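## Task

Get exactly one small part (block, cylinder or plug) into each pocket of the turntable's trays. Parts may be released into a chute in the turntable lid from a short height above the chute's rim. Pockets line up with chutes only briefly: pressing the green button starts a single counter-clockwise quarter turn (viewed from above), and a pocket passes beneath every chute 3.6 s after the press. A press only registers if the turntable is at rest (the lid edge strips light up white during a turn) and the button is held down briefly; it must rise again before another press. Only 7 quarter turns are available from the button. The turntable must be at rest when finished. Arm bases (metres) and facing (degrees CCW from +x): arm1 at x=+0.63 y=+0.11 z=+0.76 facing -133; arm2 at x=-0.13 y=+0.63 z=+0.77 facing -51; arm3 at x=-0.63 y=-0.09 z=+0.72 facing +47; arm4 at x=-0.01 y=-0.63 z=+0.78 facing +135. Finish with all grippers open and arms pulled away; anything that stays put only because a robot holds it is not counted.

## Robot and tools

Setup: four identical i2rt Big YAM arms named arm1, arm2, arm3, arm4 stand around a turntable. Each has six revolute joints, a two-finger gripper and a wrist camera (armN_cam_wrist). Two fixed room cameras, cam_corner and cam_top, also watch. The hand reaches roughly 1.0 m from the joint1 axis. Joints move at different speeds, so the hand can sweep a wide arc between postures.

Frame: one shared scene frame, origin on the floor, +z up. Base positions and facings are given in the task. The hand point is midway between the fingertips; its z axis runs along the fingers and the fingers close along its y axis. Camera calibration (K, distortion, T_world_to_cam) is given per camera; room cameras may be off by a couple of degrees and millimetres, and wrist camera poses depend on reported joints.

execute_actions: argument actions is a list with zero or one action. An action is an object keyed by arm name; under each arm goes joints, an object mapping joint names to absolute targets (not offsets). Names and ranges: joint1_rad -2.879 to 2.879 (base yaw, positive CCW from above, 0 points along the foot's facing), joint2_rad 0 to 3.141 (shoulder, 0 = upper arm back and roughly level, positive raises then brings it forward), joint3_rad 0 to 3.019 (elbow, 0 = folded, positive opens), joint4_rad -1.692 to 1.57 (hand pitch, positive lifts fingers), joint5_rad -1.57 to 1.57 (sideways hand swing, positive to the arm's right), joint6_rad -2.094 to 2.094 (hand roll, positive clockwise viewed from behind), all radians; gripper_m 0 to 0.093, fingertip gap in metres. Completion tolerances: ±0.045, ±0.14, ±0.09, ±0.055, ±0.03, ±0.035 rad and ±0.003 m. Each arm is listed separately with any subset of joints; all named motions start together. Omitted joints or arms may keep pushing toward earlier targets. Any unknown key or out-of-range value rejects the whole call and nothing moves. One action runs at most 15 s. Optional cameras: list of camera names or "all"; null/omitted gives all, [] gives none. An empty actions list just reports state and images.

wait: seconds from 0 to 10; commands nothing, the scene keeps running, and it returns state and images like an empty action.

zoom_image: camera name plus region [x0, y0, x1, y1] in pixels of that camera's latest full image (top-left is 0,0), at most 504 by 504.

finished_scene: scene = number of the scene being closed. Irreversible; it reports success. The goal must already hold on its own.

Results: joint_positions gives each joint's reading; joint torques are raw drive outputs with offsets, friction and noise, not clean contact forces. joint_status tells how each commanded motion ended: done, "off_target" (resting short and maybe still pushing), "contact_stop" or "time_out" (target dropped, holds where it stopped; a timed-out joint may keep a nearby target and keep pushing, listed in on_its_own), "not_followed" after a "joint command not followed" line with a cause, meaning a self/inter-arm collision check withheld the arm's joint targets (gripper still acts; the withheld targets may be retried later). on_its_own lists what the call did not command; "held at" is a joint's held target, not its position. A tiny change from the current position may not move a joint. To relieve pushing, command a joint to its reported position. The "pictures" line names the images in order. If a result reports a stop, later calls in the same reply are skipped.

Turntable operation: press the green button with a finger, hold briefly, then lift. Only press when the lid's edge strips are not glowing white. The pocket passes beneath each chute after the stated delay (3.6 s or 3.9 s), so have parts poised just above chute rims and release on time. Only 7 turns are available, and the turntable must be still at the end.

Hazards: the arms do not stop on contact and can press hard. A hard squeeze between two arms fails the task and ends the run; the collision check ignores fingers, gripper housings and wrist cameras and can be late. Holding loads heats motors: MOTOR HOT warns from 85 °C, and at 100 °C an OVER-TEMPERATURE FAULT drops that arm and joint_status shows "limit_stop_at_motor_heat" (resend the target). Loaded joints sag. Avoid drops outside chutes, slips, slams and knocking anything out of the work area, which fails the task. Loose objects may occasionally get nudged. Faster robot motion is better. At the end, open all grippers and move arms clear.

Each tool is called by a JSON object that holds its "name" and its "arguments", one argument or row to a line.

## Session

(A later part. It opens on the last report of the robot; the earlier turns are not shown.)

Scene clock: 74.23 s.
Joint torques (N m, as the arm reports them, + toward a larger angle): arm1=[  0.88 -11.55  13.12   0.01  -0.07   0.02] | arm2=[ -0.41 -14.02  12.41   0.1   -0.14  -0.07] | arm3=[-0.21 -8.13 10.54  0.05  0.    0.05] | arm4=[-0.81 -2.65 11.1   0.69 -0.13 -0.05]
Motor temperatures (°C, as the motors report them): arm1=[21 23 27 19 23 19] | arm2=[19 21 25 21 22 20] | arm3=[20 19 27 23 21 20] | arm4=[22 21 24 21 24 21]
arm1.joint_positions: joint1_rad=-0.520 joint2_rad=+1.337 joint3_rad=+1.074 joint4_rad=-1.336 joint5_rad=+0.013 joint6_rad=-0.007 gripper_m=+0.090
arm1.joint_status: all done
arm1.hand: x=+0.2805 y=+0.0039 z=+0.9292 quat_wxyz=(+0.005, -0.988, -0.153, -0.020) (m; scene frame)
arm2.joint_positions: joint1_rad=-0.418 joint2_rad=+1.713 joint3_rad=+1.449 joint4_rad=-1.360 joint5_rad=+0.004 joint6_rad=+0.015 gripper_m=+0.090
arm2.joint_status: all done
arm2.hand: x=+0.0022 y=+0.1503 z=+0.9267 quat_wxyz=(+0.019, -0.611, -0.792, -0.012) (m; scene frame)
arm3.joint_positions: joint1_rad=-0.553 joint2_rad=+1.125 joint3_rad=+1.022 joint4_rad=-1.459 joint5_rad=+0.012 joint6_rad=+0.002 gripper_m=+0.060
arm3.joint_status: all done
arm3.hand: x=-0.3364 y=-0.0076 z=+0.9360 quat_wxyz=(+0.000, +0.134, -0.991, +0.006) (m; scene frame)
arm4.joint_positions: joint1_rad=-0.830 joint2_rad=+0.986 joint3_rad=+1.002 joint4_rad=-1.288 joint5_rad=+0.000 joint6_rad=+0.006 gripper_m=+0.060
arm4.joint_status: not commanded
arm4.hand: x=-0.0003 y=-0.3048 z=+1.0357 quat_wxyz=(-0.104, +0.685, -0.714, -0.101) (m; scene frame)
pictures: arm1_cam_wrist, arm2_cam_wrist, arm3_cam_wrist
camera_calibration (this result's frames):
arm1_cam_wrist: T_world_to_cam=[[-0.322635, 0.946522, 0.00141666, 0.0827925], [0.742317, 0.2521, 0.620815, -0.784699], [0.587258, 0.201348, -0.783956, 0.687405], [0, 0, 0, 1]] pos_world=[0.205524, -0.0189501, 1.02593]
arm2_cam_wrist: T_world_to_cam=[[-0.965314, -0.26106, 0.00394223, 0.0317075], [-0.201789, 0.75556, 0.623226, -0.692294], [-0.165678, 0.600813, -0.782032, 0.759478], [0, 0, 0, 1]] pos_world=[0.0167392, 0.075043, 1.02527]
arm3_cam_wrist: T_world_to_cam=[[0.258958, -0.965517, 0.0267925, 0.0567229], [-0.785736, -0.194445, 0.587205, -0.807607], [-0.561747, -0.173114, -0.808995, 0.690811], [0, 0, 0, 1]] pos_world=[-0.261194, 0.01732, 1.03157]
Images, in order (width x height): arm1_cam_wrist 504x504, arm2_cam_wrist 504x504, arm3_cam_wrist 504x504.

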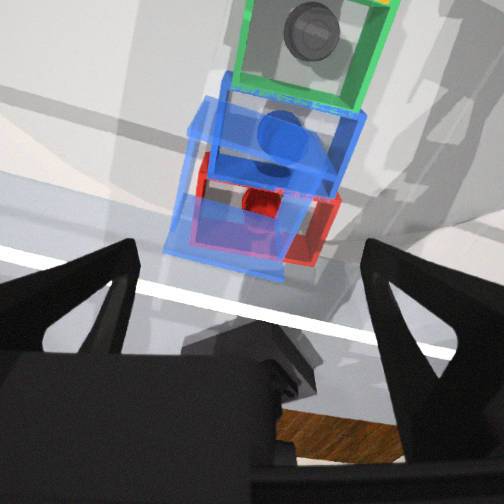

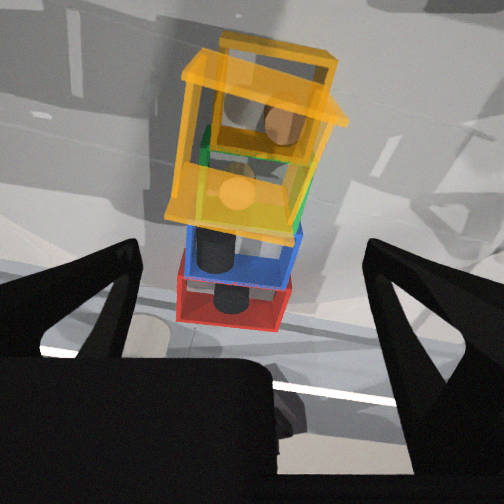

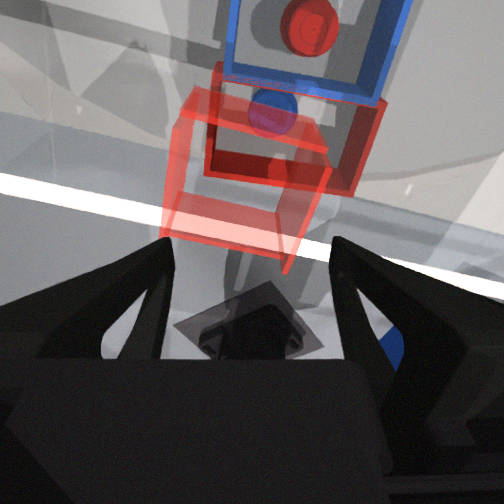

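{"name": "execute_actions", "arguments": {
  "actions": [
    {"arm1":{"joints":{"joint2_rad":1,"joint3_rad":1}},"arm2":{"joints":{"joint2_rad":1,"joint3_rad":1}},"arm3":{"joints":{"joint1_rad":-0.64,"joint2_rad":1.43,"joint3_rad":1.38,"joint4_rad":-1.41,"gripper_m":0}}}
  ],
  "cameras": []
}}

{"name": "execute_actions", "arguments": {
  "actions": [
    {"arm1":{"joints":{"joint1_rad":0.785}},"arm2":{"joints":{"joint1_rad":0.88}}}
  ],
  "cameras": []
}}

{"name": "execute_actions", "arguments": {
  "actions": [
    {"arm1":{"joints":{"joint2_rad":1.81,"joint3_rad":1.3,"joint4_rad":-1.03}},"arm2":{"joints":{"joint2_rad":2.35,"joint3_rad":2.16,"joint4_rad":-1.34}}}
  ],
  "cameras": ["arm1_cam_wrist","arm2_cam_wrist","arm3_cam_wrist"]
}}

Scene clock: 77.23 s.
Joint torques (N m, as the arm reports them, + toward a larger angle): arm1=[ 1.04 -3.9  11.62  0.39 -0.07  0.02] | arm2=[-0.43 -2.28  9.15  0.54 -0.13 -0.07] | arm3=[ -0.28 -14.51  14.78   0.99  -0.01   0.04] | arm4=[-0.97 -2.15 11.16  0.72 -0.11 -0.04]
Motor temperatures (°C, as the motors report them): arm1=[21 23 27 19 23 19] | arm2=[19 21 25 21 22 20] | arm3=[20 19 27 23 21 20] | arm4=[22 21 24 21 24 21]
arm1.joint_positions: joint1_rad=-0.520 joint2_rad=+0.993 joint3_rad=+0.988 joint4_rad=-1.336 joint5_rad=+0.013 joint6_rad=-0.007 gripper_m=+0.090
arm1.joint_status: all done
arm1.hand: x=+0.3293 y=+0.0197 z=+1.0038 quat_wxyz=(-0.014, -0.983, -0.150, +0.107) (m; scene frame)
arm2.joint_positions: joint1_rad=-0.418 joint2_rad=+0.993 joint3_rad=+1.002 joint4_rad=-1.359 joint5_rad=+0.004 joint6_rad=+0.015 gripper_m=+0.090
arm2.joint_status: all done
arm2.hand: x=-0.0491 y=+0.3346 z=+1.0233 quat_wxyz=(-0.090, -0.607, -0.786, +0.070) (m; scene frame)
arm3.joint_positions: joint1_rad=-0.637 joint2_rad=+1.425 joint3_rad=+1.337 joint4_rad=-1.420 joint5_rad=+0.012 joint6_rad=+0.002 gripper_m=+0.000
arm3.joint_status: all done
arm3.hand: x=-0.2047 y=-0.0083 z=+0.9548 quat_wxyz=(-0.027, +0.092, -0.995, +0.004) (m; scene frame)
arm4.joint_positions: joint1_rad=-0.830 joint2_rad=+0.986 joint3_rad=+1.002 joint4_rad=-1.288 joint5_rad=+0.000 joint6_rad=+0.006 gripper_m=+0.060
arm4.joint_status: not commanded
arm4.hand: x=-0.0003 y=-0.3048 z=+1.0357 quat_wxyz=(-0.104, +0.685, -0.714, -0.101) (m; scene frame)
pictures: none
No camera images: the call's "cameras" was empty. Leave "cameras" out to get every camera's image.

Scene clock: 78.87 s.
Joint torques (N m, as the arm reports them, + toward a larger angle): arm1=[ 0.93 -3.76 11.62  0.37 -0.08  0.04] | arm2=[ 0.6  -2.63  9.11  0.53 -0.09 -0.07] | arm3=[ -0.31 -14.57  14.78   0.97   0.     0.05] | arm4=[-1.23 -2.   11.03  0.53 -0.1  -0.07]
Motor temperatures (°C, as the motors report them): arm1=[21 23 27 19 23 19] | arm2=[19 21 25 21 22 20] | arm3=[20 19 27 23 21 20] | arm4=[22 21 24 21 24 21]
arm1.joint_positions: joint1_rad=+0.785 joint2_rad=+0.996 joint3_rad=+0.988 joint4_rad=-1.336 joint5_rad=+0.013 joint6_rad=-0.007 gripper_m=+0.090
arm1.joint_status: all done
arm1.hand: x=+0.6340 y=-0.2016 z=+1.0090 quat_wxyz=(-0.084, -0.689, -0.715, +0.080) (m; scene frame)
arm2.joint_positions: joint1_rad=+0.873 joint2_rad=+0.996 joint3_rad=+1.002 joint4_rad=-1.359 joint5_rad=+0.003 joint6_rad=+0.015 gripper_m=+0.090
arm2.joint_status: all done
arm2.hand: x=+0.1777 y=+0.6278 z=+1.0213 quat_wxyz=(-0.111, -0.011, -0.994, +0.004) (m; scene frame)
arm3.joint_positions: joint1_rad=-0.637 joint2_rad=+1.425 joint3_rad=+1.337 joint4_rad=-1.420 joint5_rad=+0.012 joint6_rad=+0.002 gripper_m=+0.000
arm3.joint_status: not commanded
arm3.hand: x=-0.2047 y=-0.0083 z=+0.9548 quat_wxyz=(-0.027, +0.092, -0.995, +0.004) (m; scene frame)
arm4.joint_positions: joint1_rad=-0.830 joint2_rad=+0.986 joint3_rad=+1.002 joint4_rad=-1.288 joint5_rad=+0.000 joint6_rad=+0.006 gripper_m=+0.060
arm4.joint_status: not commanded
arm4.hand: x=-0.0003 y=-0.3048 z=+1.0357 quat_wxyz=(-0.104, +0.685, -0.714, -0.101) (m; scene frame)
pictures: none
No camera images: the call's "cameras" was empty. Leave "cameras" out to get every camera's image.

Scene clock: 80.90 s.
Joint torques (N m, as the arm reports them, + toward a larger angle): arm1=[  1.31 -19.52  10.23   0.29  -0.06   0.03] | arm2=[  0.5  -22.38  12.45   0.17  -0.09  -0.07] | arm3=[ -0.35 -14.49  14.78   0.95   0.01   0.04] | arm4=[-0.84 -2.2  11.1   0.64 -0.12 -0.05]
Motor temperatures (°C, as the motors report them): arm1=[21 23 27 19 23 19] | arm2=[19 21 26 21 22 20] | arm3=[20 19 27 23 21 20] | arm4=[22 21 24 21 24 21]
arm1.joint_positions: joint1_rad=+0.785 joint2_rad=+1.834 joint3_rad=+1.283 joint4_rad=-1.036 joint5_rad=+0.013 joint6_rad=-0.007 gripper_m=+0.090
arm1.joint_status: all done
arm1.hand: x=+0.6440 y=-0.3996 z=+0.7999 quat_wxyz=(+0.003, -0.692, -0.721, -0.005) (m; scene frame)
arm2.joint_positions: joint1_rad=+0.873 joint2_rad=+2.362 joint3_rad=+2.111 joint4_rad=-1.341 joint5_rad=+0.003 joint6_rad=+0.015 gripper_m=+0.090
arm2.joint_status: all done
arm2.hand: x=+0.5740 y=+0.6228 z=+0.7825 quat_wxyz=(+0.009, -0.012, -1.000, +0.005) (m; scene frame)
arm3.joint_positions: joint1_rad=-0.637 joint2_rad=+1.425 joint3_rad=+1.337 joint4_rad=-1.420 joint5_rad=+0.012 joint6_rad=+0.002 gripper_m=+0.000
arm3.joint_status: not commanded
arm3.hand: x=-0.2047 y=-0.0083 z=+0.9548 quat_wxyz=(-0.027, +0.092, -0.995, +0.004) (m; scene frame)
arm4.joint_positions: joint1_rad=-0.830 joint2_rad=+0.986 joint3_rad=+1.002 joint4_rad=-1.288 joint5_rad=+0.000 joint6_rad=+0.006 gripper_m=+0.060
arm4.joint_status: not commanded
arm4.hand: x=-0.0003 y=-0.3048 z=+1.0357 quat_wxyz=(-0.104, +0.685, -0.714, -0.101) (m; scene frame)
pictures: arm1_cam_wrist, arm2_cam_wrist, arm3_cam_wrist
camera_calibration (this result's frames):
arm1_cam_wrist: T_world_to_cam=[[-0.998017, -0.0628366, -0.00361411, 0.61782], [-0.0525944, 0.801047, 0.596287, -0.121611], [-0.0345736, 0.595295, -0.802763, 1.02668], [0, 0, 0, 1]] pos_world=[0.645695, -0.474937, 0.898926]
arm2_cam_wrist: T_world_to_cam=[[-0.0159173, -0.999824, 0.00995856, 0.618074], [-0.799096, 0.0187069, 0.600913, -0.0248486], [-0.600993, 0.00160704, -0.799253, 1.0941], [0, 0, 0, 1]] pos_world=[0.647527, 0.616672, 0.883238]
arm3_cam_wrist: T_world_to_cam=[[0.176005, -0.984017, 0.027083, 0.00407881], [-0.829974, -0.133546, 0.541579, -0.680257], [-0.529306, -0.117799, -0.840213, 0.816879], [0, 0, 0, 1]] pos_world=[-0.132935, 0.00939514, 1.05466]
Images, in order (width x height): arm1_cam_wrist 504x504, arm2_cam_wrist 504x504, arm3_cam_wrist 504x504.

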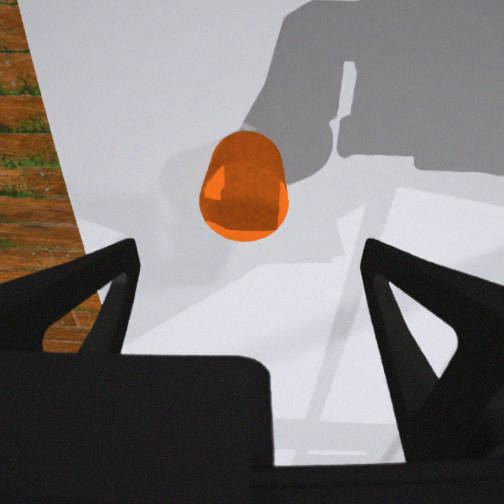

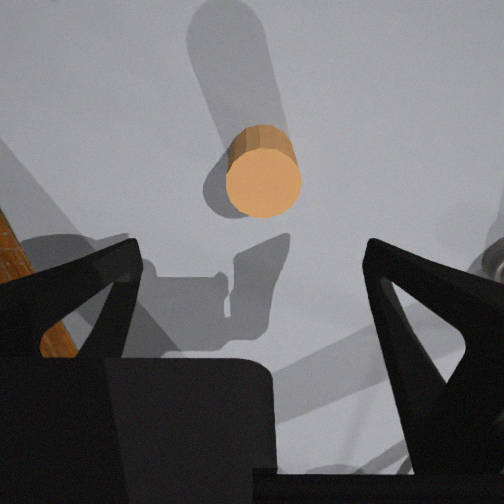

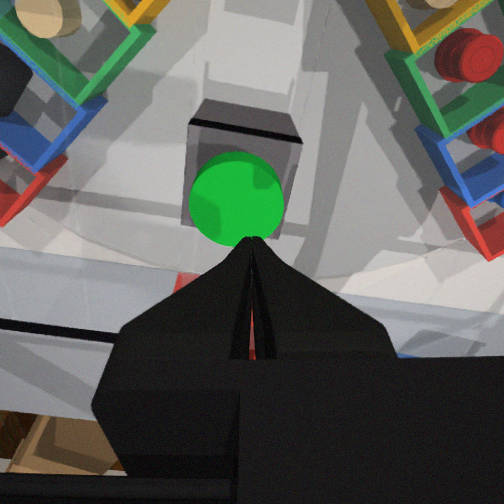

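{"name": "execute_actions", "arguments": {
  "actions": [
    {"arm1":{"joints":{"joint2_rad":1.905,"joint3_rad":1.25,"joint4_rad":-0.875}},"arm2":{"joints":{"joint2_rad":2.417,"joint4_rad":-1.225}},"arm3":{"joints":{"joint1_rad":-0.615}}}
  ],
  "cameras": ["arm1_cam_wrist","arm2_cam_wrist"]
}}

{"name": "execute_actions", "arguments": {
  "actions": [
    {"arm1":{"joints":{"gripper_m":0}},"arm2":{"joints":{"gripper_m":0}}}
  ],
  "cameras": []
}}

{"name": "execute_actions", "arguments": {
  "actions": [
    {"arm1":{"joints":{"joint2_rad":1,"joint3_rad":1,"joint4_rad":-1.34}},"arm2":{"joints":{"joint2_rad":1.9,"joint4_rad":-1.36}}}
  ],
  "cameras": []
}}

{"name": "execute_actions", "arguments": {
  "actions": [
    {"arm1":{"joints":{"joint1_rad":-0.52}},"arm2":{"joints":{"joint2_rad":1,"joint3_rad":1}}}
  ],
  "cameras": []
}}

{"name": "execute_actions", "arguments": {
  "actions": [
    {"arm1":{"joints":{"joint2_rad":1.318,"joint3_rad":1.11}},"arm2":{"joints":{"joint1_rad":-0.425}}}
  ],
  "cameras": []
}}

{"name": "execute_actions", "arguments": {
  "actions": [
    {"arm2":{"joints":{"joint2_rad":1.7,"joint3_rad":1.5}}}
  ],
  "cameras": ["arm1_cam_wrist","arm2_cam_wrist","arm3_cam_wrist"]
}}

Scene clock: 83.67 s.
Joint torques (N m, as the arm reports them, + toward a larger angle): arm1=[  1.11 -18.96   8.65   0.48  -0.07   0.04] | arm2=[  0.53 -21.05  12.04   0.64  -0.09  -0.07] | arm3=[  0.85 -14.47  14.79   0.95   0.     0.04] | arm4=[-0.97 -2.13 11.08  0.6  -0.09 -0.01]
Motor temperatures (°C, as the motors report them): arm1=[21 23 27 19 23 19] | arm2=[19 21 26 21 22 20] | arm3=[20 19 27 23 21 20] | arm4=[22 21 24 21 24 21]
arm1.joint_positions: joint1_rad=+0.785 joint2_rad=+1.913 joint3_rad=+1.242 joint4_rad=-0.888 joint5_rad=+0.013 joint6_rad=-0.007 gripper_m=+0.090
arm1.joint_status: all done
arm1.hand: x=+0.6451 y=-0.4078 z=+0.7488 quat_wxyz=(-0.008, -0.693, -0.721, +0.005) (m; scene frame)
arm2.joint_positions: joint1_rad=+0.873 joint2_rad=+2.408 joint3_rad=+2.114 joint4_rad=-1.236 joint5_rad=+0.003 joint6_rad=+0.015 gripper_m=+0.090
arm2.joint_status: all done
arm2.hand: x=+0.5946 y=+0.6225 z=+0.7518 quat_wxyz=(-0.022, -0.012, -1.000, +0.005) (m; scene frame)
arm3.joint_positions: joint1_rad=-0.627 joint2_rad=+1.425 joint3_rad=+1.337 joint4_rad=-1.420 joint5_rad=+0.012 joint6_rad=+0.002 gripper_m=+0.000
arm3.joint_status: all done
arm3.hand: x=-0.2055 y=-0.0039 z=+0.9548 quat_wxyz=(-0.027, +0.098, -0.995, +0.003) (m; scene frame)
arm4.joint_positions: joint1_rad=-0.830 joint2_rad=+0.986 joint3_rad=+1.002 joint4_rad=-1.288 joint5_rad=+0.000 joint6_rad=+0.006 gripper_m=+0.060
arm4.joint_status: not commanded
arm4.hand: x=-0.0003 y=-0.3048 z=+1.0357 quat_wxyz=(-0.104, +0.685, -0.714, -0.101) (m; scene frame)
pictures: arm1_cam_wrist, arm2_cam_wrist
camera_calibration (this result's frames):
arm1_cam_wrist: T_world_to_cam=[[-0.998043, -0.062471, -0.00278631, 0.617752], [-0.052801, 0.818007, 0.57278, -0.0598885], [-0.0335029, 0.571806, -0.819704, 0.993057], [0, 0, 0, 1]] pos_world=[0.646651, -0.480255, 0.850037]
arm2_cam_wrist: T_world_to_cam=[[-0.0161433, -0.999824, 0.00951189, 0.61881], [-0.834687, 0.0187133, 0.550406, 0.0692002], [-0.550488, 0.000945943, -0.834843, 1.07916], [0, 0, 0, 1]] pos_world=[0.661812, 0.616386, 0.856951]
Images, in order (width x height): arm1_cam_wrist 504x504, arm2_cam_wrist 504x504.

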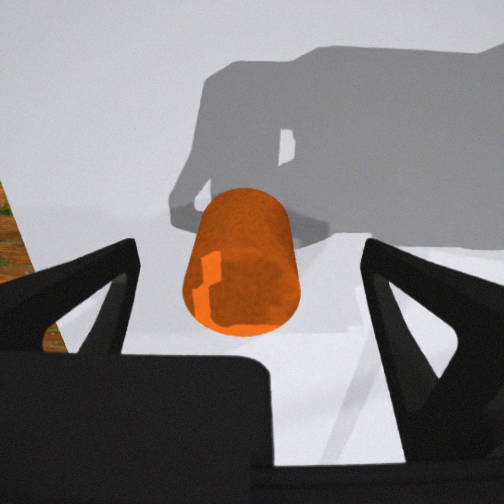

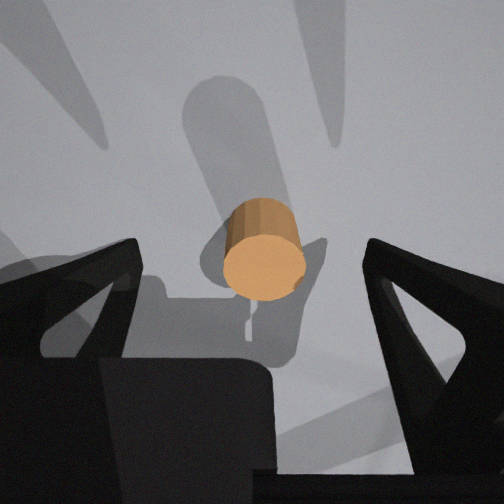

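Scene clock: 84.37 s.
Joint torques (N m, as the arm reports them, + toward a larger angle): arm1=[  1.06 -17.8    8.84   0.63  -0.08   0.01] | arm2=[  0.47 -20.78  12.04   0.69  -0.09  -0.07] | arm3=[  0.83 -14.49  14.78   1.     0.     0.05] | arm4=[-1.13 -2.07 11.17  0.69 -0.12 -0.07]
Motor temperatures (°C, as the motors report them): arm1=[21 23 26 19 23 19] | arm2=[19 21 26 21 22 20] | arm3=[20 19 27 23 21 20] | arm4=[22 21 24 21 24 21]
arm1.joint_positions: joint1_rad=+0.785 joint2_rad=+1.913 joint3_rad=+1.242 joint4_rad=-0.888 joint5_rad=+0.013 joint6_rad=-0.007 gripper_m=+0.039
arm1.joint_status: gripper_m off_target (ended at +0.039, target +0.000)
arm1.hand: x=+0.6451 y=-0.4078 z=+0.7488 quat_wxyz=(-0.008, -0.693, -0.721, +0.005) (m; scene frame)
arm2.joint_positions: joint1_rad=+0.873 joint2_rad=+2.408 joint3_rad=+2.114 joint4_rad=-1.236 joint5_rad=+0.003 joint6_rad=+0.015 gripper_m=+0.030
arm2.joint_status: gripper_m off_target (ended at +0.030, target +0.000)
arm2.hand: x=+0.5946 y=+0.6225 z=+0.7518 quat_wxyz=(-0.022, -0.012, -1.000, +0.005) (m; scene frame)
arm3.joint_positions: joint1_rad=-0.627 joint2_rad=+1.425 joint3_rad=+1.337 joint4_rad=-1.420 joint5_rad=+0.012 joint6_rad=+0.002 gripper_m=+0.000
arm3.joint_status: not commanded
arm3.hand: x=-0.2055 y=-0.0039 z=+0.9548 quat_wxyz=(-0.027, +0.098, -0.995, +0.003) (m; scene frame)
arm4.joint_positions: joint1_rad=-0.830 joint2_rad=+0.986 joint3_rad=+1.002 joint4_rad=-1.288 joint5_rad=+0.000 joint6_rad=+0.006 gripper_m=+0.060
arm4.joint_status: not commanded
arm4.hand: x=-0.0003 y=-0.3048 z=+1.0357 quat_wxyz=(-0.104, +0.685, -0.714, -0.101) (m; scene frame)
pictures: none
No camera images: the call's "cameras" was empty. Leave "cameras" out to get every camera's image.

Scene clock: 86.17 s.
Joint torques (N m, as the arm reports them, + toward a larger angle): arm1=[ 1.01 -4.26 11.6   0.22 -0.08  0.03] | arm2=[  0.5  -17.53  10.3    0.71  -0.09  -0.07] | arm3=[  0.79 -14.42  14.78   0.98   0.     0.05] | arm4=[-0.89 -2.65 11.1   0.5  -0.1  -0.07]
Motor temperatures (°C, as the motors report them): arm1=[21 23 26 19 23 19] | arm2=[19 21 26 21 22 20] | arm3=[20 19 27 23 21 20] | arm4=[22 21 24 21 24 21]
arm1.joint_positions: joint1_rad=+0.785 joint2_rad=+0.999 joint3_rad=+0.987 joint4_rad=-1.332 joint5_rad=+0.013 joint6_rad=-0.007 gripper_m=+0.039
arm1.joint_status: all done
arm1.hand: x=+0.6340 y=-0.2026 z=+1.0080 quat_wxyz=(-0.084, -0.689, -0.715, +0.080) (m; scene frame)
arm2.joint_positions: joint1_rad=+0.873 joint2_rad=+1.913 joint3_rad=+2.148 joint4_rad=-1.354 joint5_rad=+0.003 joint6_rad=+0.015 gripper_m=+0.030
arm2.joint_status: all done
arm2.hand: x=+0.5611 y=+0.6249 z=+1.1065 quat_wxyz=(-0.225, -0.011, -0.974, +0.004) (m; scene frame)
arm3.joint_positions: joint1_rad=-0.627 joint2_rad=+1.425 joint3_rad=+1.337 joint4_rad=-1.420 joint5_rad=+0.012 joint6_rad=+0.002 gripper_m=+0.000
arm3.joint_status: not commanded
arm3.hand: x=-0.2055 y=-0.0039 z=+0.9548 quat_wxyz=(-0.027, +0.098, -0.995, +0.003) (m; scene frame)
arm4.joint_positions: joint1_rad=-0.830 joint2_rad=+0.986 joint3_rad=+1.002 joint4_rad=-1.288 joint5_rad=+0.000 joint6_rad=+0.006 gripper_m=+0.060
arm4.joint_status: not commanded
arm4.hand: x=-0.0003 y=-0.3048 z=+1.0357 quat_wxyz=(-0.104, +0.685, -0.714, -0.101) (m; scene frame)
pictures: none
No camera images: the call's "cameras" was empty. Leave "cameras" out to get every camera's image.

Scene clock: 87.83 s.
Joint torques (N m, as the arm reports them, + toward a larger angle): arm1=[ 0.98 -4.57 11.74  0.16 -0.08  0.03] | arm2=[ 0.59 -3.31 10.06  0.54 -0.09 -0.07] | arm3=[  0.72 -14.49  14.76   0.98   0.     0.05] | arm4=[-1.08 -2.2  11.02  0.72 -0.11 -0.05]
Motor temperatures (°C, as the motors report them): arm1=[21 23 26 19 23 19] | arm2=[19 21 26 21 22 20] | arm3=[20 19 28 23 21 20] | arm4=[22 21 24 21 24 21]
arm1.joint_positions: joint1_rad=-0.520 joint2_rad=+0.999 joint3_rad=+0.987 joint4_rad=-1.332 joint5_rad=+0.013 joint6_rad=-0.007 gripper_m=+0.039
arm1.joint_status: all done
arm1.hand: x=+0.3280 y=+0.0192 z=+1.0019 quat_wxyz=(-0.014, -0.983, -0.151, +0.106) (m; scene frame)
arm2.joint_positions: joint1_rad=+0.873 joint2_rad=+1.002 joint3_rad=+0.990 joint4_rad=-1.359 joint5_rad=+0.003 joint6_rad=+0.015 gripper_m=+0.030
arm2.joint_status: all done
arm2.hand: x=+0.1756 y=+0.6277 z=+1.0141 quat_wxyz=(-0.101, -0.011, -0.995, +0.004) (m; scene frame)
arm3.joint_positions: joint1_rad=-0.627 joint2_rad=+1.425 joint3_rad=+1.337 joint4_rad=-1.420 joint5_rad=+0.012 joint6_rad=+0.002 gripper_m=+0.000
arm3.joint_status: not commanded
arm3.hand: x=-0.2055 y=-0.0039 z=+0.9548 quat_wxyz=(-0.027, +0.098, -0.995, +0.003) (m; scene frame)
arm4.joint_positions: joint1_rad=-0.830 joint2_rad=+0.986 joint3_rad=+1.002 joint4_rad=-1.288 joint5_rad=+0.000 joint6_rad=+0.006 gripper_m=+0.060
arm4.joint_status: not commanded
arm4.hand: x=-0.0003 y=-0.3048 z=+1.0357 quat_wxyz=(-0.104, +0.685, -0.714, -0.101) (m; scene frame)
pictures: none
No camera images: the call's "cameras" was empty. Leave "cameras" out to get every camera's image.

Scene clock: 89.47 s.
Joint torques (N m, as the arm reports them, + toward a larger angle): arm1=[  1.13 -11.92  13.02  -0.06  -0.08   0.03] | arm2=[-0.41 -3.17 10.    0.52 -0.13 -0.07] | arm3=[  0.77 -14.43  14.77   0.99   0.     0.05] | arm4=[-0.93 -2.03 11.09  0.64 -0.12 -0.05]
Motor temperatures (°C, as the motors report them): arm1=[21 23 27 19 23 19] | arm2=[19 21 26 21 22 20] | arm3=[20 19 28 23 21 20] | arm4=[22 21 24 21 24 21]
arm1.joint_positions: joint1_rad=-0.520 joint2_rad=+1.336 joint3_rad=+1.075 joint4_rad=-1.336 joint5_rad=+0.013 joint6_rad=-0.007 gripper_m=+0.039
arm1.joint_status: all done
arm1.hand: x=+0.2804 y=+0.0037 z=+0.9298 quat_wxyz=(+0.004, -0.988, -0.153, -0.020) (m; scene frame)
arm2.joint_positions: joint1_rad=-0.418 joint2_rad=+1.002 joint3_rad=+0.990 joint4_rad=-1.359 joint5_rad=+0.004 joint6_rad=+0.015 gripper_m=+0.030
arm2.joint_status: all done
arm2.hand: x=-0.0496 y=+0.3363 z=+1.0153 quat_wxyz=(-0.082, -0.608, -0.787, +0.063) (m; scene frame)
arm3.joint_positions: joint1_rad=-0.627 joint2_rad=+1.425 joint3_rad=+1.337 joint4_rad=-1.420 joint5_rad=+0.012 joint6_rad=+0.002 gripper_m=+0.000
arm3.joint_status: not commanded
arm3.hand: x=-0.2055 y=-0.0039 z=+0.9548 quat_wxyz=(-0.027, +0.098, -0.995, +0.003) (m; scene frame)
arm4.joint_positions: joint1_rad=-0.830 joint2_rad=+0.986 joint3_rad=+1.002 joint4_rad=-1.288 joint5_rad=+0.000 joint6_rad=+0.006 gripper_m=+0.060
arm4.joint_status: not commanded
arm4.hand: x=-0.0003 y=-0.3048 z=+1.0357 quat_wxyz=(-0.104, +0.685, -0.714, -0.101) (m; scene frame)
pictures: none
No camera images: the call's "cameras" was empty. Leave "cameras" out to get every camera's image.

Scene clock: 91.00 s.
Joint torques (N m, as the arm reports them, + toward a larger angle): arm1=[  1.11 -11.29  13.02   0.02  -0.06   0.02] | arm2=[ -0.34 -14.02  12.55   0.12  -0.13  -0.07] | arm3=[  0.87 -14.49  14.76   0.99   0.     0.05] | arm4=[-0.94 -2.72 11.18  0.63 -0.11 -0.05]
Motor temperatures (°C, as the motors report them): arm1=[21 23 27 19 23 19] | arm2=[19 21 26 21 22 20] | arm3=[20 19 28 23 21 20] | arm4=[22 21 24 21 23 21]
arm1.joint_positions: joint1_rad=-0.520 joint2_rad=+1.336 joint3_rad=+1.075 joint4_rad=-1.336 joint5_rad=+0.013 joint6_rad=-0.007 gripper_m=+0.039
arm1.joint_status: not commanded
arm1.hand: x=+0.2804 y=+0.0037 z=+0.9298 quat_wxyz=(+0.004, -0.988, -0.153, -0.020) (m; scene frame)
arm2.joint_positions: joint1_rad=-0.418 joint2_rad=+1.713 joint3_rad=+1.449 joint4_rad=-1.360 joint5_rad=+0.004 joint6_rad=+0.015 gripper_m=+0.030
arm2.joint_status: all done
arm2.hand: x=+0.0021 y=+0.1506 z=+0.9265 quat_wxyz=(+0.020, -0.611, -0.792, -0.013) (m; scene frame)
arm3.joint_positions: joint1_rad=-0.627 joint2_rad=+1.425 joint3_rad=+1.337 joint4_rad=-1.420 joint5_rad=+0.012 joint6_rad=+0.002 gripper_m=+0.000
arm3.joint_status: not commanded
arm3.hand: x=-0.2055 y=-0.0039 z=+0.9548 quat_wxyz=(-0.027, +0.098, -0.995, +0.003) (m; scene frame)
arm4.joint_positions: joint1_rad=-0.830 joint2_rad=+0.986 joint3_rad=+1.002 joint4_rad=-1.288 joint5_rad=+0.000 joint6_rad=+0.006 gripper_m=+0.060
arm4.joint_status: not commanded
arm4.hand: x=-0.0003 y=-0.3048 z=+1.0357 quat_wxyz=(-0.104, +0.685, -0.714, -0.101) (m; scene frame)
pictures: arm1_cam_wrist, arm2_cam_wrist, arm3_cam_wrist
camera_calibration (this result's frames):
arm1_cam_wrist: T_world_to_cam=[[-0.322984, 0.946403, 0.00144483, 0.0829923], [0.742904, 0.252588, 0.619914, -0.784244], [0.586324, 0.201295, -0.784668, 0.688845], [0, 0, 0, 1]] pos_world=[0.205537, -0.0191151, 1.02656]
arm2_cam_wrist: T_world_to_cam=[[-0.965313, -0.261066, 0.0039502, 0.0316994], [-0.201599, 0.754872, 0.62412, -0.693189], [-0.165918, 0.601675, -0.781318, 0.758389], [0, 0, 0, 1]] pos_world=[0.0166844, 0.0752409, 1.02505]
arm3_cam_wrist: T_world_to_cam=[[0.18613, -0.982155, 0.0269801, 0.0106933], [-0.828544, -0.142142, 0.541582, -0.680101], [-0.528082, -0.123159, -0.840215, 0.817189], [0, 0, 0, 1]] pos_world=[-0.133941, 0.0144759, 1.05466]
Images, in order (width x height): arm1_cam_wrist 504x504, arm2_cam_wrist 504x504, arm3_cam_wrist 504x504.

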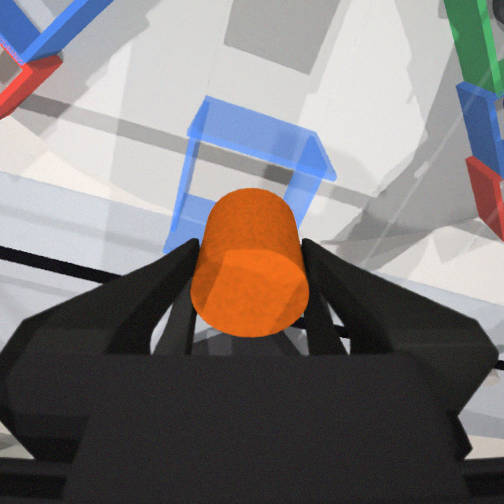

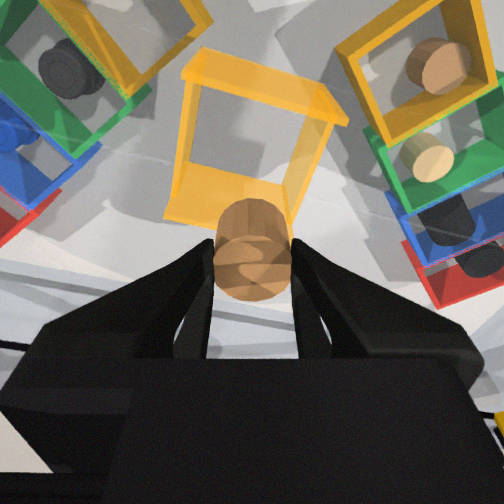

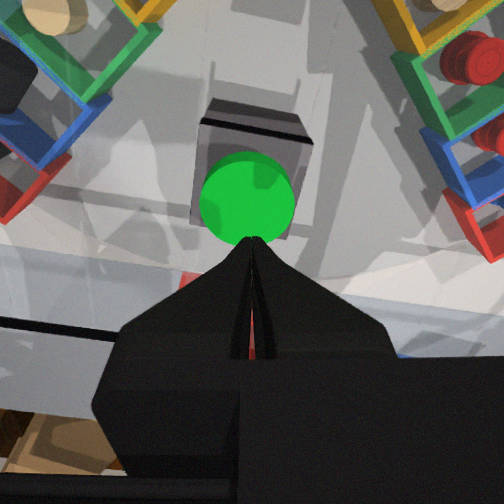

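Nudge arm2 outward via j4, then press.

{"name": "execute_actions", "arguments": {
  "actions": [
    {"arm2":{"joints":{"joint4_rad":-1.28}},"arm1":{"joints":{"joint4_rad":-1.29}}}
  ],
  "cameras": []
}}

{"name": "execute_actions", "arguments": {
  "actions": [
    {"arm3":{"joints":{"joint2_rad":1.5,"joint3_rad":1.265,"joint4_rad":-1.35}}}
  ],
  "cameras": ["cam_top"]
}}

Scene clock: 92.20 s.
Joint torques (N m, as the arm reports them, + toward a larger angle): arm1=[  1.12 -11.23  13.05   0.54  -0.06   0.02] | arm2=[ -0.36 -14.09  12.55   0.66  -0.13  -0.08] | arm3=[  0.79 -14.49  14.79   0.98   0.     0.05] | arm4=[-1.16 -2.63 11.12  0.72 -0.11 -0.06]
Motor temperatures (°C, as the motors report them): arm1=[21 23 27 19 23 19] | arm2=[19 21 26 21 22 20] | arm3=[20 19 28 23 21 20] | arm4=[22 21 24 21 23 21]
arm1.joint_positions: joint1_rad=-0.520 joint2_rad=+1.336 joint3_rad=+1.075 joint4_rad=-1.303 joint5_rad=+0.013 joint6_rad=-0.007 gripper_m=+0.039
arm1.joint_status: all done
arm1.hand: x=+0.2726 y=+0.0013 z=+0.9296 quat_wxyz=(+0.002, -0.988, -0.153, -0.003) (m; scene frame)
arm2.joint_positions: joint1_rad=-0.418 joint2_rad=+1.713 joint3_rad=+1.449 joint4_rad=-1.291 joint5_rad=+0.004 joint6_rad=+0.015 gripper_m=+0.030
arm2.joint_status: all done
arm2.hand: x=+0.0067 y=+0.1342 z=+0.9263 quat_wxyz=(-0.008, -0.611, -0.792, +0.008) (m; scene frame)
arm3.joint_positions: joint1_rad=-0.627 joint2_rad=+1.425 joint3_rad=+1.337 joint4_rad=-1.420 joint5_rad=+0.012 joint6_rad=+0.002 gripper_m=+0.000
arm3.joint_status: not commanded
arm3.hand: x=-0.2055 y=-0.0039 z=+0.9548 quat_wxyz=(-0.027, +0.098, -0.995, +0.003) (m; scene frame)
arm4.joint_positions: joint1_rad=-0.830 joint2_rad=+0.986 joint3_rad=+1.002 joint4_rad=-1.288 joint5_rad=+0.000 joint6_rad=+0.006 gripper_m=+0.060
arm4.joint_status: not commanded
arm4.hand: x=-0.0003 y=-0.3048 z=+1.0357 quat_wxyz=(-0.104, +0.685, -0.714, -0.101) (m; scene frame)
pictures: none
No camera images: the call's "cameras" was empty. Leave "cameras" out to get every camera's image.

Scene clock: 92.97 s.
Joint torques (N m, as the arm reports them, + toward a larger angle): arm1=[  1.05 -11.52  13.09   0.55  -0.07   0.01] | arm2=[ -0.35 -14.12  12.57   0.65  -0.13  -0.07] | arm3=[  0.79 -11.45   7.67   1.05   0.     0.05] | arm4=[-1.46 -2.22 11.09  0.6  -0.07 -0.03]
Motor temperatures (°C, as the motors report them): arm1=[21 23 27 19 23 19] | arm2=[19 21 26 21 22 20] | arm3=[20 19 28 23 21 20] | arm4=[22 21 24 21 23 21]
arm1.joint_positions: joint1_rad=-0.520 joint2_rad=+1.336 joint3_rad=+1.075 joint4_rad=-1.303 joint5_rad=+0.013 joint6_rad=-0.007 gripper_m=+0.039
arm1.joint_status: not commanded
arm1.hand: x=+0.2726 y=+0.0013 z=+0.9296 quat_wxyz=(+0.002, -0.988, -0.153, -0.003) (m; scene frame)
arm2.joint_positions: joint1_rad=-0.418 joint2_rad=+1.713 joint3_rad=+1.449 joint4_rad=-1.291 joint5_rad=+0.004 joint6_rad=+0.015 gripper_m=+0.030
arm2.joint_status: not commanded
arm2.hand: x=+0.0067 y=+0.1342 z=+0.9263 quat_wxyz=(-0.008, -0.611, -0.792, +0.008) (m; scene frame)
arm3.joint_positions: joint1_rad=-0.627 joint2_rad=+1.455 joint3_rad=+1.298 joint4_rad=-1.362 joint5_rad=+0.012 joint6_rad=+0.002 gripper_m=+0.000
arm3.joint_status: all done
arm3.hand: x=-0.2006 y=-0.0029 z=+0.9274 quat_wxyz=(-0.021, +0.098, -0.995, +0.004) (m; scene frame)
arm4.joint_positions: joint1_rad=-0.830 joint2_rad=+0.986 joint3_rad=+1.002 joint4_rad=-1.288 joint5_rad=+0.000 joint6_rad=+0.006 gripper_m=+0.060
arm4.joint_status: not commanded
arm4.hand: x=-0.0003 y=-0.3048 z=+1.0357 quat_wxyz=(-0.104, +0.685, -0.714, -0.101) (m; scene frame)
pictures: cam_top
Images, in order (width x height): cam_top 504x504.

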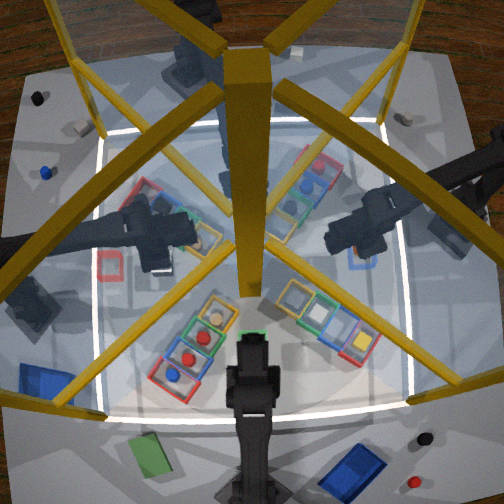

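{"name": "wait", "arguments": {
  "seconds": 2.45
}}

{"name": "execute_actions", "arguments": {
  "actions": [
    {"arm1":{"joints":{"gripper_m":0.09}},"arm2":{"joints":{"gripper_m":0.09}}}
  ],
  "cameras": []
}}

{"name": "execute_actions", "arguments": {
  "actions": [
    {"arm1":{"joints":{"joint2_rad":0.8,"joint3_rad":1}},"arm2":{"joints":{"joint2_rad":0.8,"joint3_rad":1}},"arm3":{"joints":{"joint2_rad":0.8,"joint3_rad":1}}}
  ],
  "cameras": []
}}

{"name": "wait", "arguments": {
  "seconds": 2.5
}}

Scene clock: 96.20 s.
Joint torques (N m, as the arm reports them, + toward a larger angle): arm1=[  1.14 -11.52  13.12   0.53  -0.08   0.02] | arm2=[ -0.35 -14.14  12.57   0.65  -0.13  -0.08] | arm3=[  0.75 -11.52   7.72   1.07  -0.01   0.05] | arm4=[-1.6  -2.44 11.11  0.71 -0.12 -0.04]
Motor temperatures (°C, as the motors report them): arm1=[21 23 27 19 23 19] | arm2=[19 21 26 21 22 20] | arm3=[20 19 27 23 21 20] | arm4=[22 21 24 21 23 21]
arm1.joint_positions: joint1_rad=-0.520 joint2_rad=+1.336 joint3_rad=+1.075 joint4_rad=-1.303 joint5_rad=+0.013 joint6_rad=-0.007 gripper_m=+0.039
arm1.joint_status: not commanded
arm1.hand: x=+0.2726 y=+0.0013 z=+0.9296 quat_wxyz=(+0.002, -0.988, -0.153, -0.003) (m; scene frame)
arm2.joint_positions: joint1_rad=-0.418 joint2_rad=+1.713 joint3_rad=+1.449 joint4_rad=-1.291 joint5_rad=+0.004 joint6_rad=+0.015 gripper_m=+0.030
arm2.joint_status: not commanded
arm2.hand: x=+0.0067 y=+0.1342 z=+0.9263 quat_wxyz=(-0.008, -0.611, -0.792, +0.008) (m; scene frame)
arm3.joint_positions: joint1_rad=-0.627 joint2_rad=+1.455 joint3_rad=+1.298 joint4_rad=-1.362 joint5_rad=+0.012 joint6_rad=+0.002 gripper_m=+0.000
arm3.joint_status: all done
arm3.hand: x=-0.2006 y=-0.0029 z=+0.9274 quat_wxyz=(-0.021, +0.098, -0.995, +0.004) (m; scene frame)
arm4.joint_positions: joint1_rad=-0.830 joint2_rad=+0.986 joint3_rad=+1.002 joint4_rad=-1.288 joint5_rad=+0.000 joint6_rad=+0.006 gripper_m=+0.060
arm4.joint_status: not commanded
arm4.hand: x=-0.0003 y=-0.3048 z=+1.0357 quat_wxyz=(-0.104, +0.685, -0.714, -0.101) (m; scene frame)
wait: 2.47 s; at rest from the start
pictures: arm1_cam_wrist, arm2_cam_wrist, arm3_cam_wrist, arm4_cam_wrist, cam_corner, cam_top
camera_calibration (this result's frames):
arm1_cam_wrist: T_world_to_cam=[[-0.322611, 0.946529, 0.00240368, 0.0817642], [0.762227, 0.258287, 0.593547, -0.758486], [0.561189, 0.193317, -0.804796, 0.719314], [0, 0, 0, 1]] pos_world=[0.200845, -0.0205408, 1.0289]
arm2_cam_wrist: T_world_to_cam=[[-0.965398, -0.260758, 0.00345568, 0.0322365], [-0.21264, 0.794787, 0.568416, -0.633399], [-0.150965, 0.548013, -0.822734, 0.81433], [0, 0, 0, 1]] pos_world=[0.0193706, 0.0655597, 1.0299]
arm3_cam_wrist: T_world_to_cam=[[0.186475, -0.982086, 0.0271151, 0.0114299], [-0.821587, -0.140747, 0.552435, -0.669734], [-0.538722, -0.125293, -0.833115, 0.788161], [0, 0, 0, 1]] pos_world=[-0.127776, 0.0157127, 1.0263]
arm4_cam_wrist: T_world_to_cam=[[0.999092, -0.0423739, -0.00435281, -0.00547283], [-0.0389918, -0.950893, 0.307055, -0.595716], [-0.0171502, -0.306607, -0.951682, 1.01869], [0, 0, 0, 1]] pos_world=[-0.000289467, -0.254356, 1.15236]
Images, in order (width x height): arm1_cam_wrist 504x504, arm2_cam_wrist 504x504, arm3_cam_wrist 504x504, arm4_cam_wrist 504x504, cam_corner 504x504, cam_top 504x504.

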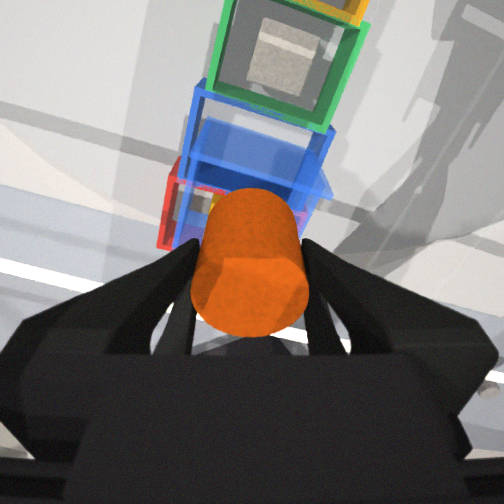

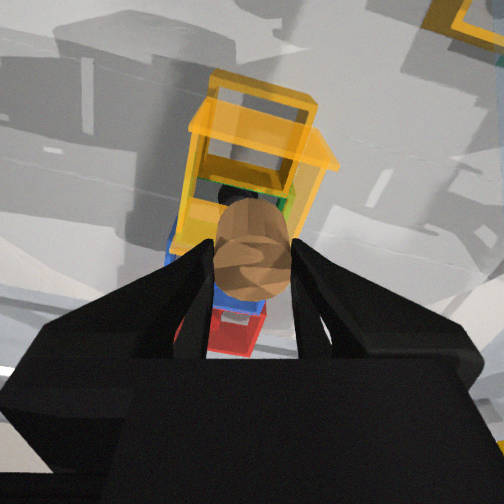

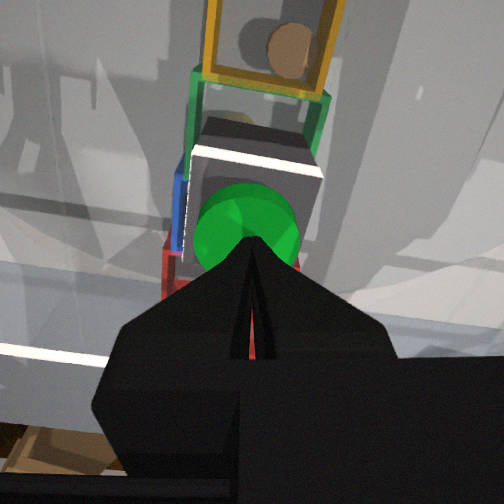

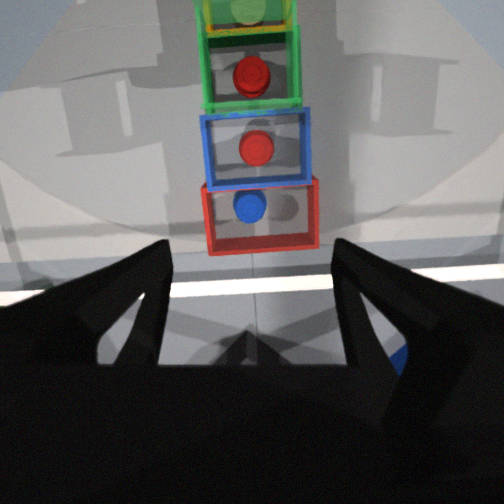

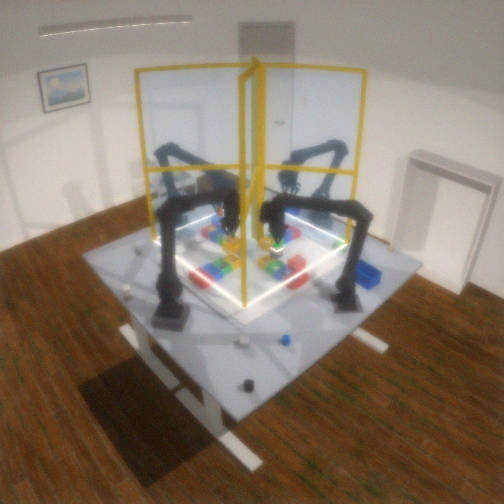

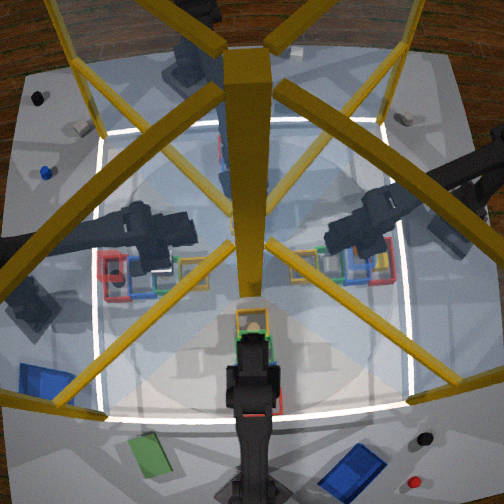

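Scene clock: 96.90 s.
Joint torques (N m, as the arm reports them, + toward a larger angle): arm1=[  1.1  -11.5   13.11   0.55  -0.07   0.02] | arm2=[ -0.38 -14.13  12.58   0.65  -0.13  -0.07] | arm3=[  0.74 -11.42   7.68   1.06  -0.01   0.05] | arm4=[-0.78 -2.48 11.    0.66 -0.11 -0.04]
Motor temperatures (°C, as the motors report them): arm1=[21 23 27 19 23 19] | arm2=[19 21 26 21 22 20] | arm3=[20 19 27 23 21 20] | arm4=[22 21 24 21 23 21]
arm1.joint_positions: joint1_rad=-0.520 joint2_rad=+1.336 joint3_rad=+1.075 joint4_rad=-1.303 joint5_rad=+0.013 joint6_rad=-0.007 gripper_m=+0.090
arm1.joint_status: all done
arm1.hand: x=+0.2726 y=+0.0013 z=+0.9296 quat_wxyz=(+0.002, -0.988, -0.153, -0.003) (m; scene frame)
arm2.joint_positions: joint1_rad=-0.418 joint2_rad=+1.713 joint3_rad=+1.449 joint4_rad=-1.291 joint5_rad=+0.004 joint6_rad=+0.015 gripper_m=+0.090
arm2.joint_status: all done
arm2.hand: x=+0.0067 y=+0.1342 z=+0.9263 quat_wxyz=(-0.008, -0.611, -0.792, +0.008) (m; scene frame)
arm3.joint_positions: joint1_rad=-0.627 joint2_rad=+1.455 joint3_rad=+1.298 joint4_rad=-1.362 joint5_rad=+0.012 joint6_rad=+0.002 gripper_m=+0.000
arm3.joint_status: not commanded
arm3.hand: x=-0.2006 y=-0.0029 z=+0.9274 quat_wxyz=(-0.021, +0.098, -0.995, +0.004) (m; scene frame)
arm4.joint_positions: joint1_rad=-0.830 joint2_rad=+0.986 joint3_rad=+1.002 joint4_rad=-1.288 joint5_rad=+0.000 joint6_rad=+0.006 gripper_m=+0.060
arm4.joint_status: not commanded
arm4.hand: x=-0.0003 y=-0.3048 z=+1.0357 quat_wxyz=(-0.104, +0.685, -0.714, -0.101) (m; scene frame)
pictures: none
No camera images: the call's "cameras" was empty. Leave "cameras" out to get every camera's image.

Scene clock: 98.50 s.
Joint torques (N m, as the arm reports them, + toward a larger angle): arm1=[ 0.89 -0.92 12.08  1.07 -0.08  0.02] | arm2=[-0.42  0.08  9.38  1.07 -0.13 -0.07] | arm3=[ 0.86 -3.06 12.31  0.92 -0.01  0.05] | arm4=[-1.26 -2.19 11.22  0.65 -0.07 -0.04]
Motor temperatures (°C, as the motors report them): arm1=[21 23 27 19 23 19] | arm2=[19 21 26 21 22 20] | arm3=[20 19 27 23 21 20] | arm4=[22 21 24 21 23 21]
arm1.joint_positions: joint1_rad=-0.520 joint2_rad=+0.793 joint3_rad=+0.986 joint4_rad=-1.297 joint5_rad=+0.013 joint6_rad=-0.007 gripper_m=+0.090
arm1.joint_status: all done
arm1.hand: x=+0.3472 y=+0.0257 z=+1.0620 quat_wxyz=(-0.031, -0.963, -0.146, +0.222) (m; scene frame)
arm2.joint_positions: joint1_rad=-0.418 joint2_rad=+0.793 joint3_rad=+1.001 joint4_rad=-1.281 joint5_rad=+0.004 joint6_rad=+0.015 gripper_m=+0.090
arm2.joint_status: all done
arm2.hand: x=-0.0526 y=+0.3468 z=+1.0855 quat_wxyz=(-0.199, -0.592, -0.766, +0.151) (m; scene frame)
arm3.joint_positions: joint1_rad=-0.627 joint2_rad=+0.789 joint3_rad=+0.991 joint4_rad=-1.342 joint5_rad=+0.012 joint6_rad=+0.002 gripper_m=+0.000
arm3.joint_status: all done
arm3.hand: x=-0.3520 y=-0.0333 z=+1.0200 quat_wxyz=(-0.208, +0.094, -0.973, -0.015) (m; scene frame)
arm4.joint_positions: joint1_rad=-0.830 joint2_rad=+0.986 joint3_rad=+1.002 joint4_rad=-1.288 joint5_rad=+0.000 joint6_rad=+0.006 gripper_m=+0.060
arm4.joint_status: not commanded
arm4.hand: x=-0.0003 y=-0.3048 z=+1.0357 quat_wxyz=(-0.104, +0.685, -0.714, -0.101) (m; scene frame)
pictures: none
No camera images: the call's "cameras" was empty. Leave "cameras" out to get every camera's image.

Scene clock: 101.00 s.
Joint torques (N m, as the arm reports them, + toward a larger angle): arm1=[ 1.15 -1.23 11.97  0.99 -0.07  0.02] | arm2=[-0.38  0.07  9.36  1.08 -0.13 -0.08] | arm3=[ 0.73 -3.14 12.36  0.92 -0.01  0.04] | arm4=[-1.33 -1.79 11.07  0.64 -0.1  -0.04]
Motor temperatures (°C, as the motors report them): arm1=[21 23 27 19 23 19] | arm2=[19 21 26 21 22 20] | arm3=[20 19 27 23 21 20] | arm4=[22 21 24 21 23 21]
arm1.joint_positions: joint1_rad=-0.520 joint2_rad=+0.793 joint3_rad=+0.986 joint4_rad=-1.297 joint5_rad=+0.013 joint6_rad=-0.007 gripper_m=+0.090
arm1.joint_status: all done
arm1.hand: x=+0.3472 y=+0.0257 z=+1.0620 quat_wxyz=(-0.031, -0.963, -0.146, +0.222) (m; scene frame)
arm2.joint_positions: joint1_rad=-0.418 joint2_rad=+0.793 joint3_rad=+1.001 joint4_rad=-1.281 joint5_rad=+0.004 joint6_rad=+0.015 gripper_m=+0.090
arm2.joint_status: all done
arm2.hand: x=-0.0526 y=+0.3468 z=+1.0855 quat_wxyz=(-0.199, -0.592, -0.766, +0.151) (m; scene frame)
arm3.joint_positions: joint1_rad=-0.627 joint2_rad=+0.789 joint3_rad=+0.991 joint4_rad=-1.342 joint5_rad=+0.012 joint6_rad=+0.002 gripper_m=+0.000
arm3.joint_status: all done
arm3.hand: x=-0.3520 y=-0.0333 z=+1.0200 quat_wxyz=(-0.208, +0.094, -0.973, -0.015) (m; scene frame)
arm4.joint_positions: joint1_rad=-0.830 joint2_rad=+0.986 joint3_rad=+1.002 joint4_rad=-1.288 joint5_rad=+0.000 joint6_rad=+0.006 gripper_m=+0.060
arm4.joint_status: not commanded
arm4.hand: x=-0.0003 y=-0.3048 z=+1.0357 quat_wxyz=(-0.104, +0.685, -0.714, -0.101) (m; scene frame)
wait: 2.50 s; at rest by 0.27 s
pictures: arm1_cam_wrist, arm2_cam_wrist, arm3_cam_wrist, arm4_cam_wrist, cam_corner, cam_top
camera_calibration (this result's frames):
arm1_cam_wrist: T_world_to_cam=[[-0.314568, 0.949134, 0.0138619, 0.067358], [0.935398, 0.307465, 0.174633, -0.51682], [0.161488, 0.0679002, -0.984536, 1.11216], [0, 0, 0, 1]] pos_world=[0.325021, 0.0194563, 1.18428]
arm2_cam_wrist: T_world_to_cam=[[-0.965713, -0.259611, -0.000416533, 0.0337259], [-0.257717, 0.958473, 0.122108, -0.480104], [-0.0313014, 0.118029, -0.992517, 1.15957], [0, 0, 0, 1]] pos_world=[-0.0548655, 0.33206, 1.20953]
arm3_cam_wrist: T_world_to_cam=[[0.177337, -0.983918, 0.021399, 0.00988947], [-0.964058, -0.169304, 0.204763, -0.546033], [-0.197847, -0.0569418, -0.978578, 1.05056], [0, 0, 0, 1]] pos_world=[-0.320312, -0.0228946, 1.13965]
arm4_cam_wrist: T_world_to_cam=[[0.999092, -0.0423739, -0.00435281, -0.00547283], [-0.0389918, -0.950893, 0.307055, -0.595716], [-0.0171502, -0.306607, -0.951682, 1.01869], [0, 0, 0, 1]] pos_world=[-0.000289467, -0.254356, 1.15236]
Images, in order (width x height): arm1_cam_wrist 504x504, arm2_cam_wrist 504x504, arm3_cam_wrist 504x504, arm4_cam_wrist 504x504, cam_corner 504x504, cam_top 504x504.

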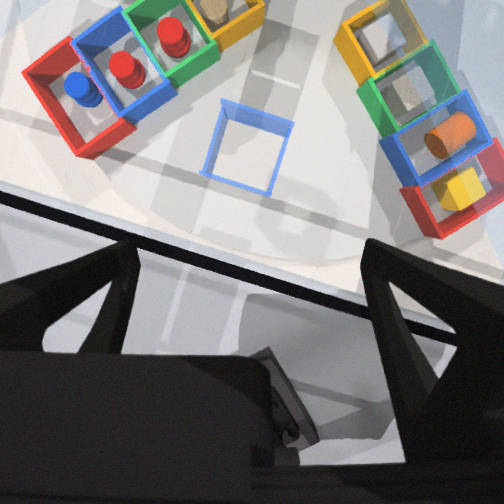

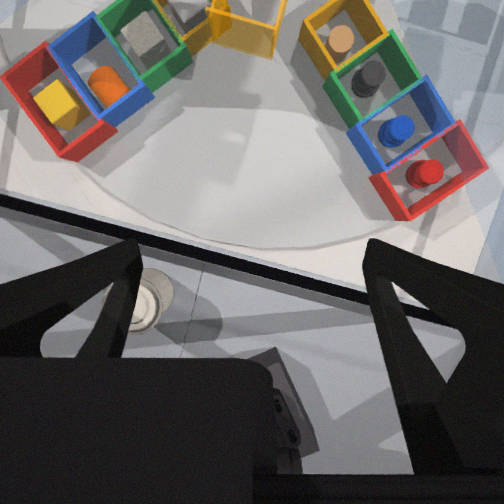

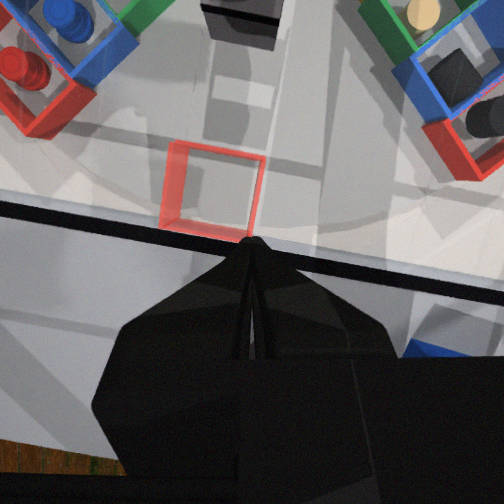

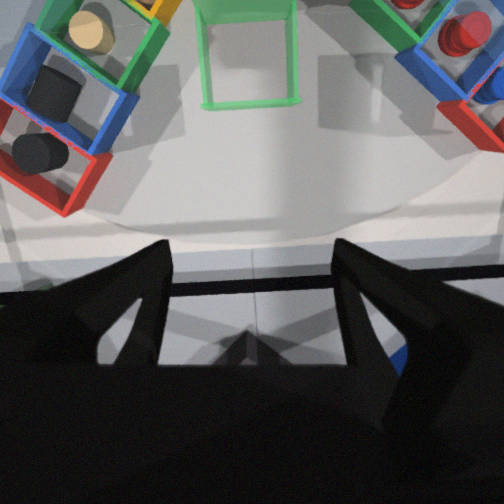

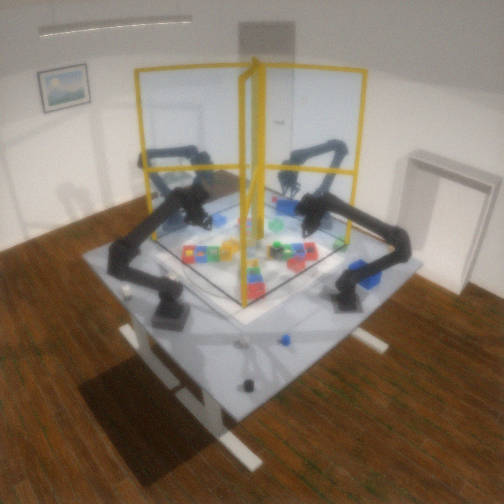

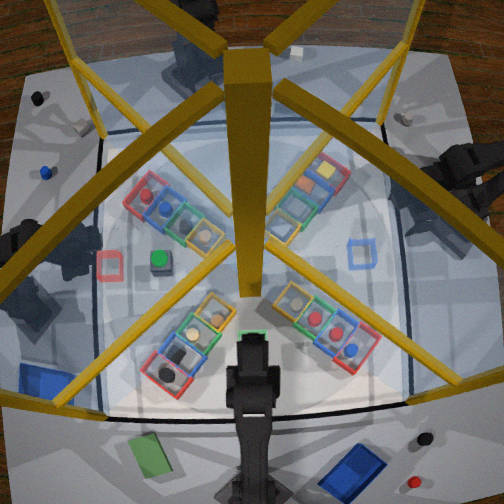

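{"name": "finished_scene", "arguments": {
  "scene": 1
}}

The scene is finished: the task was done.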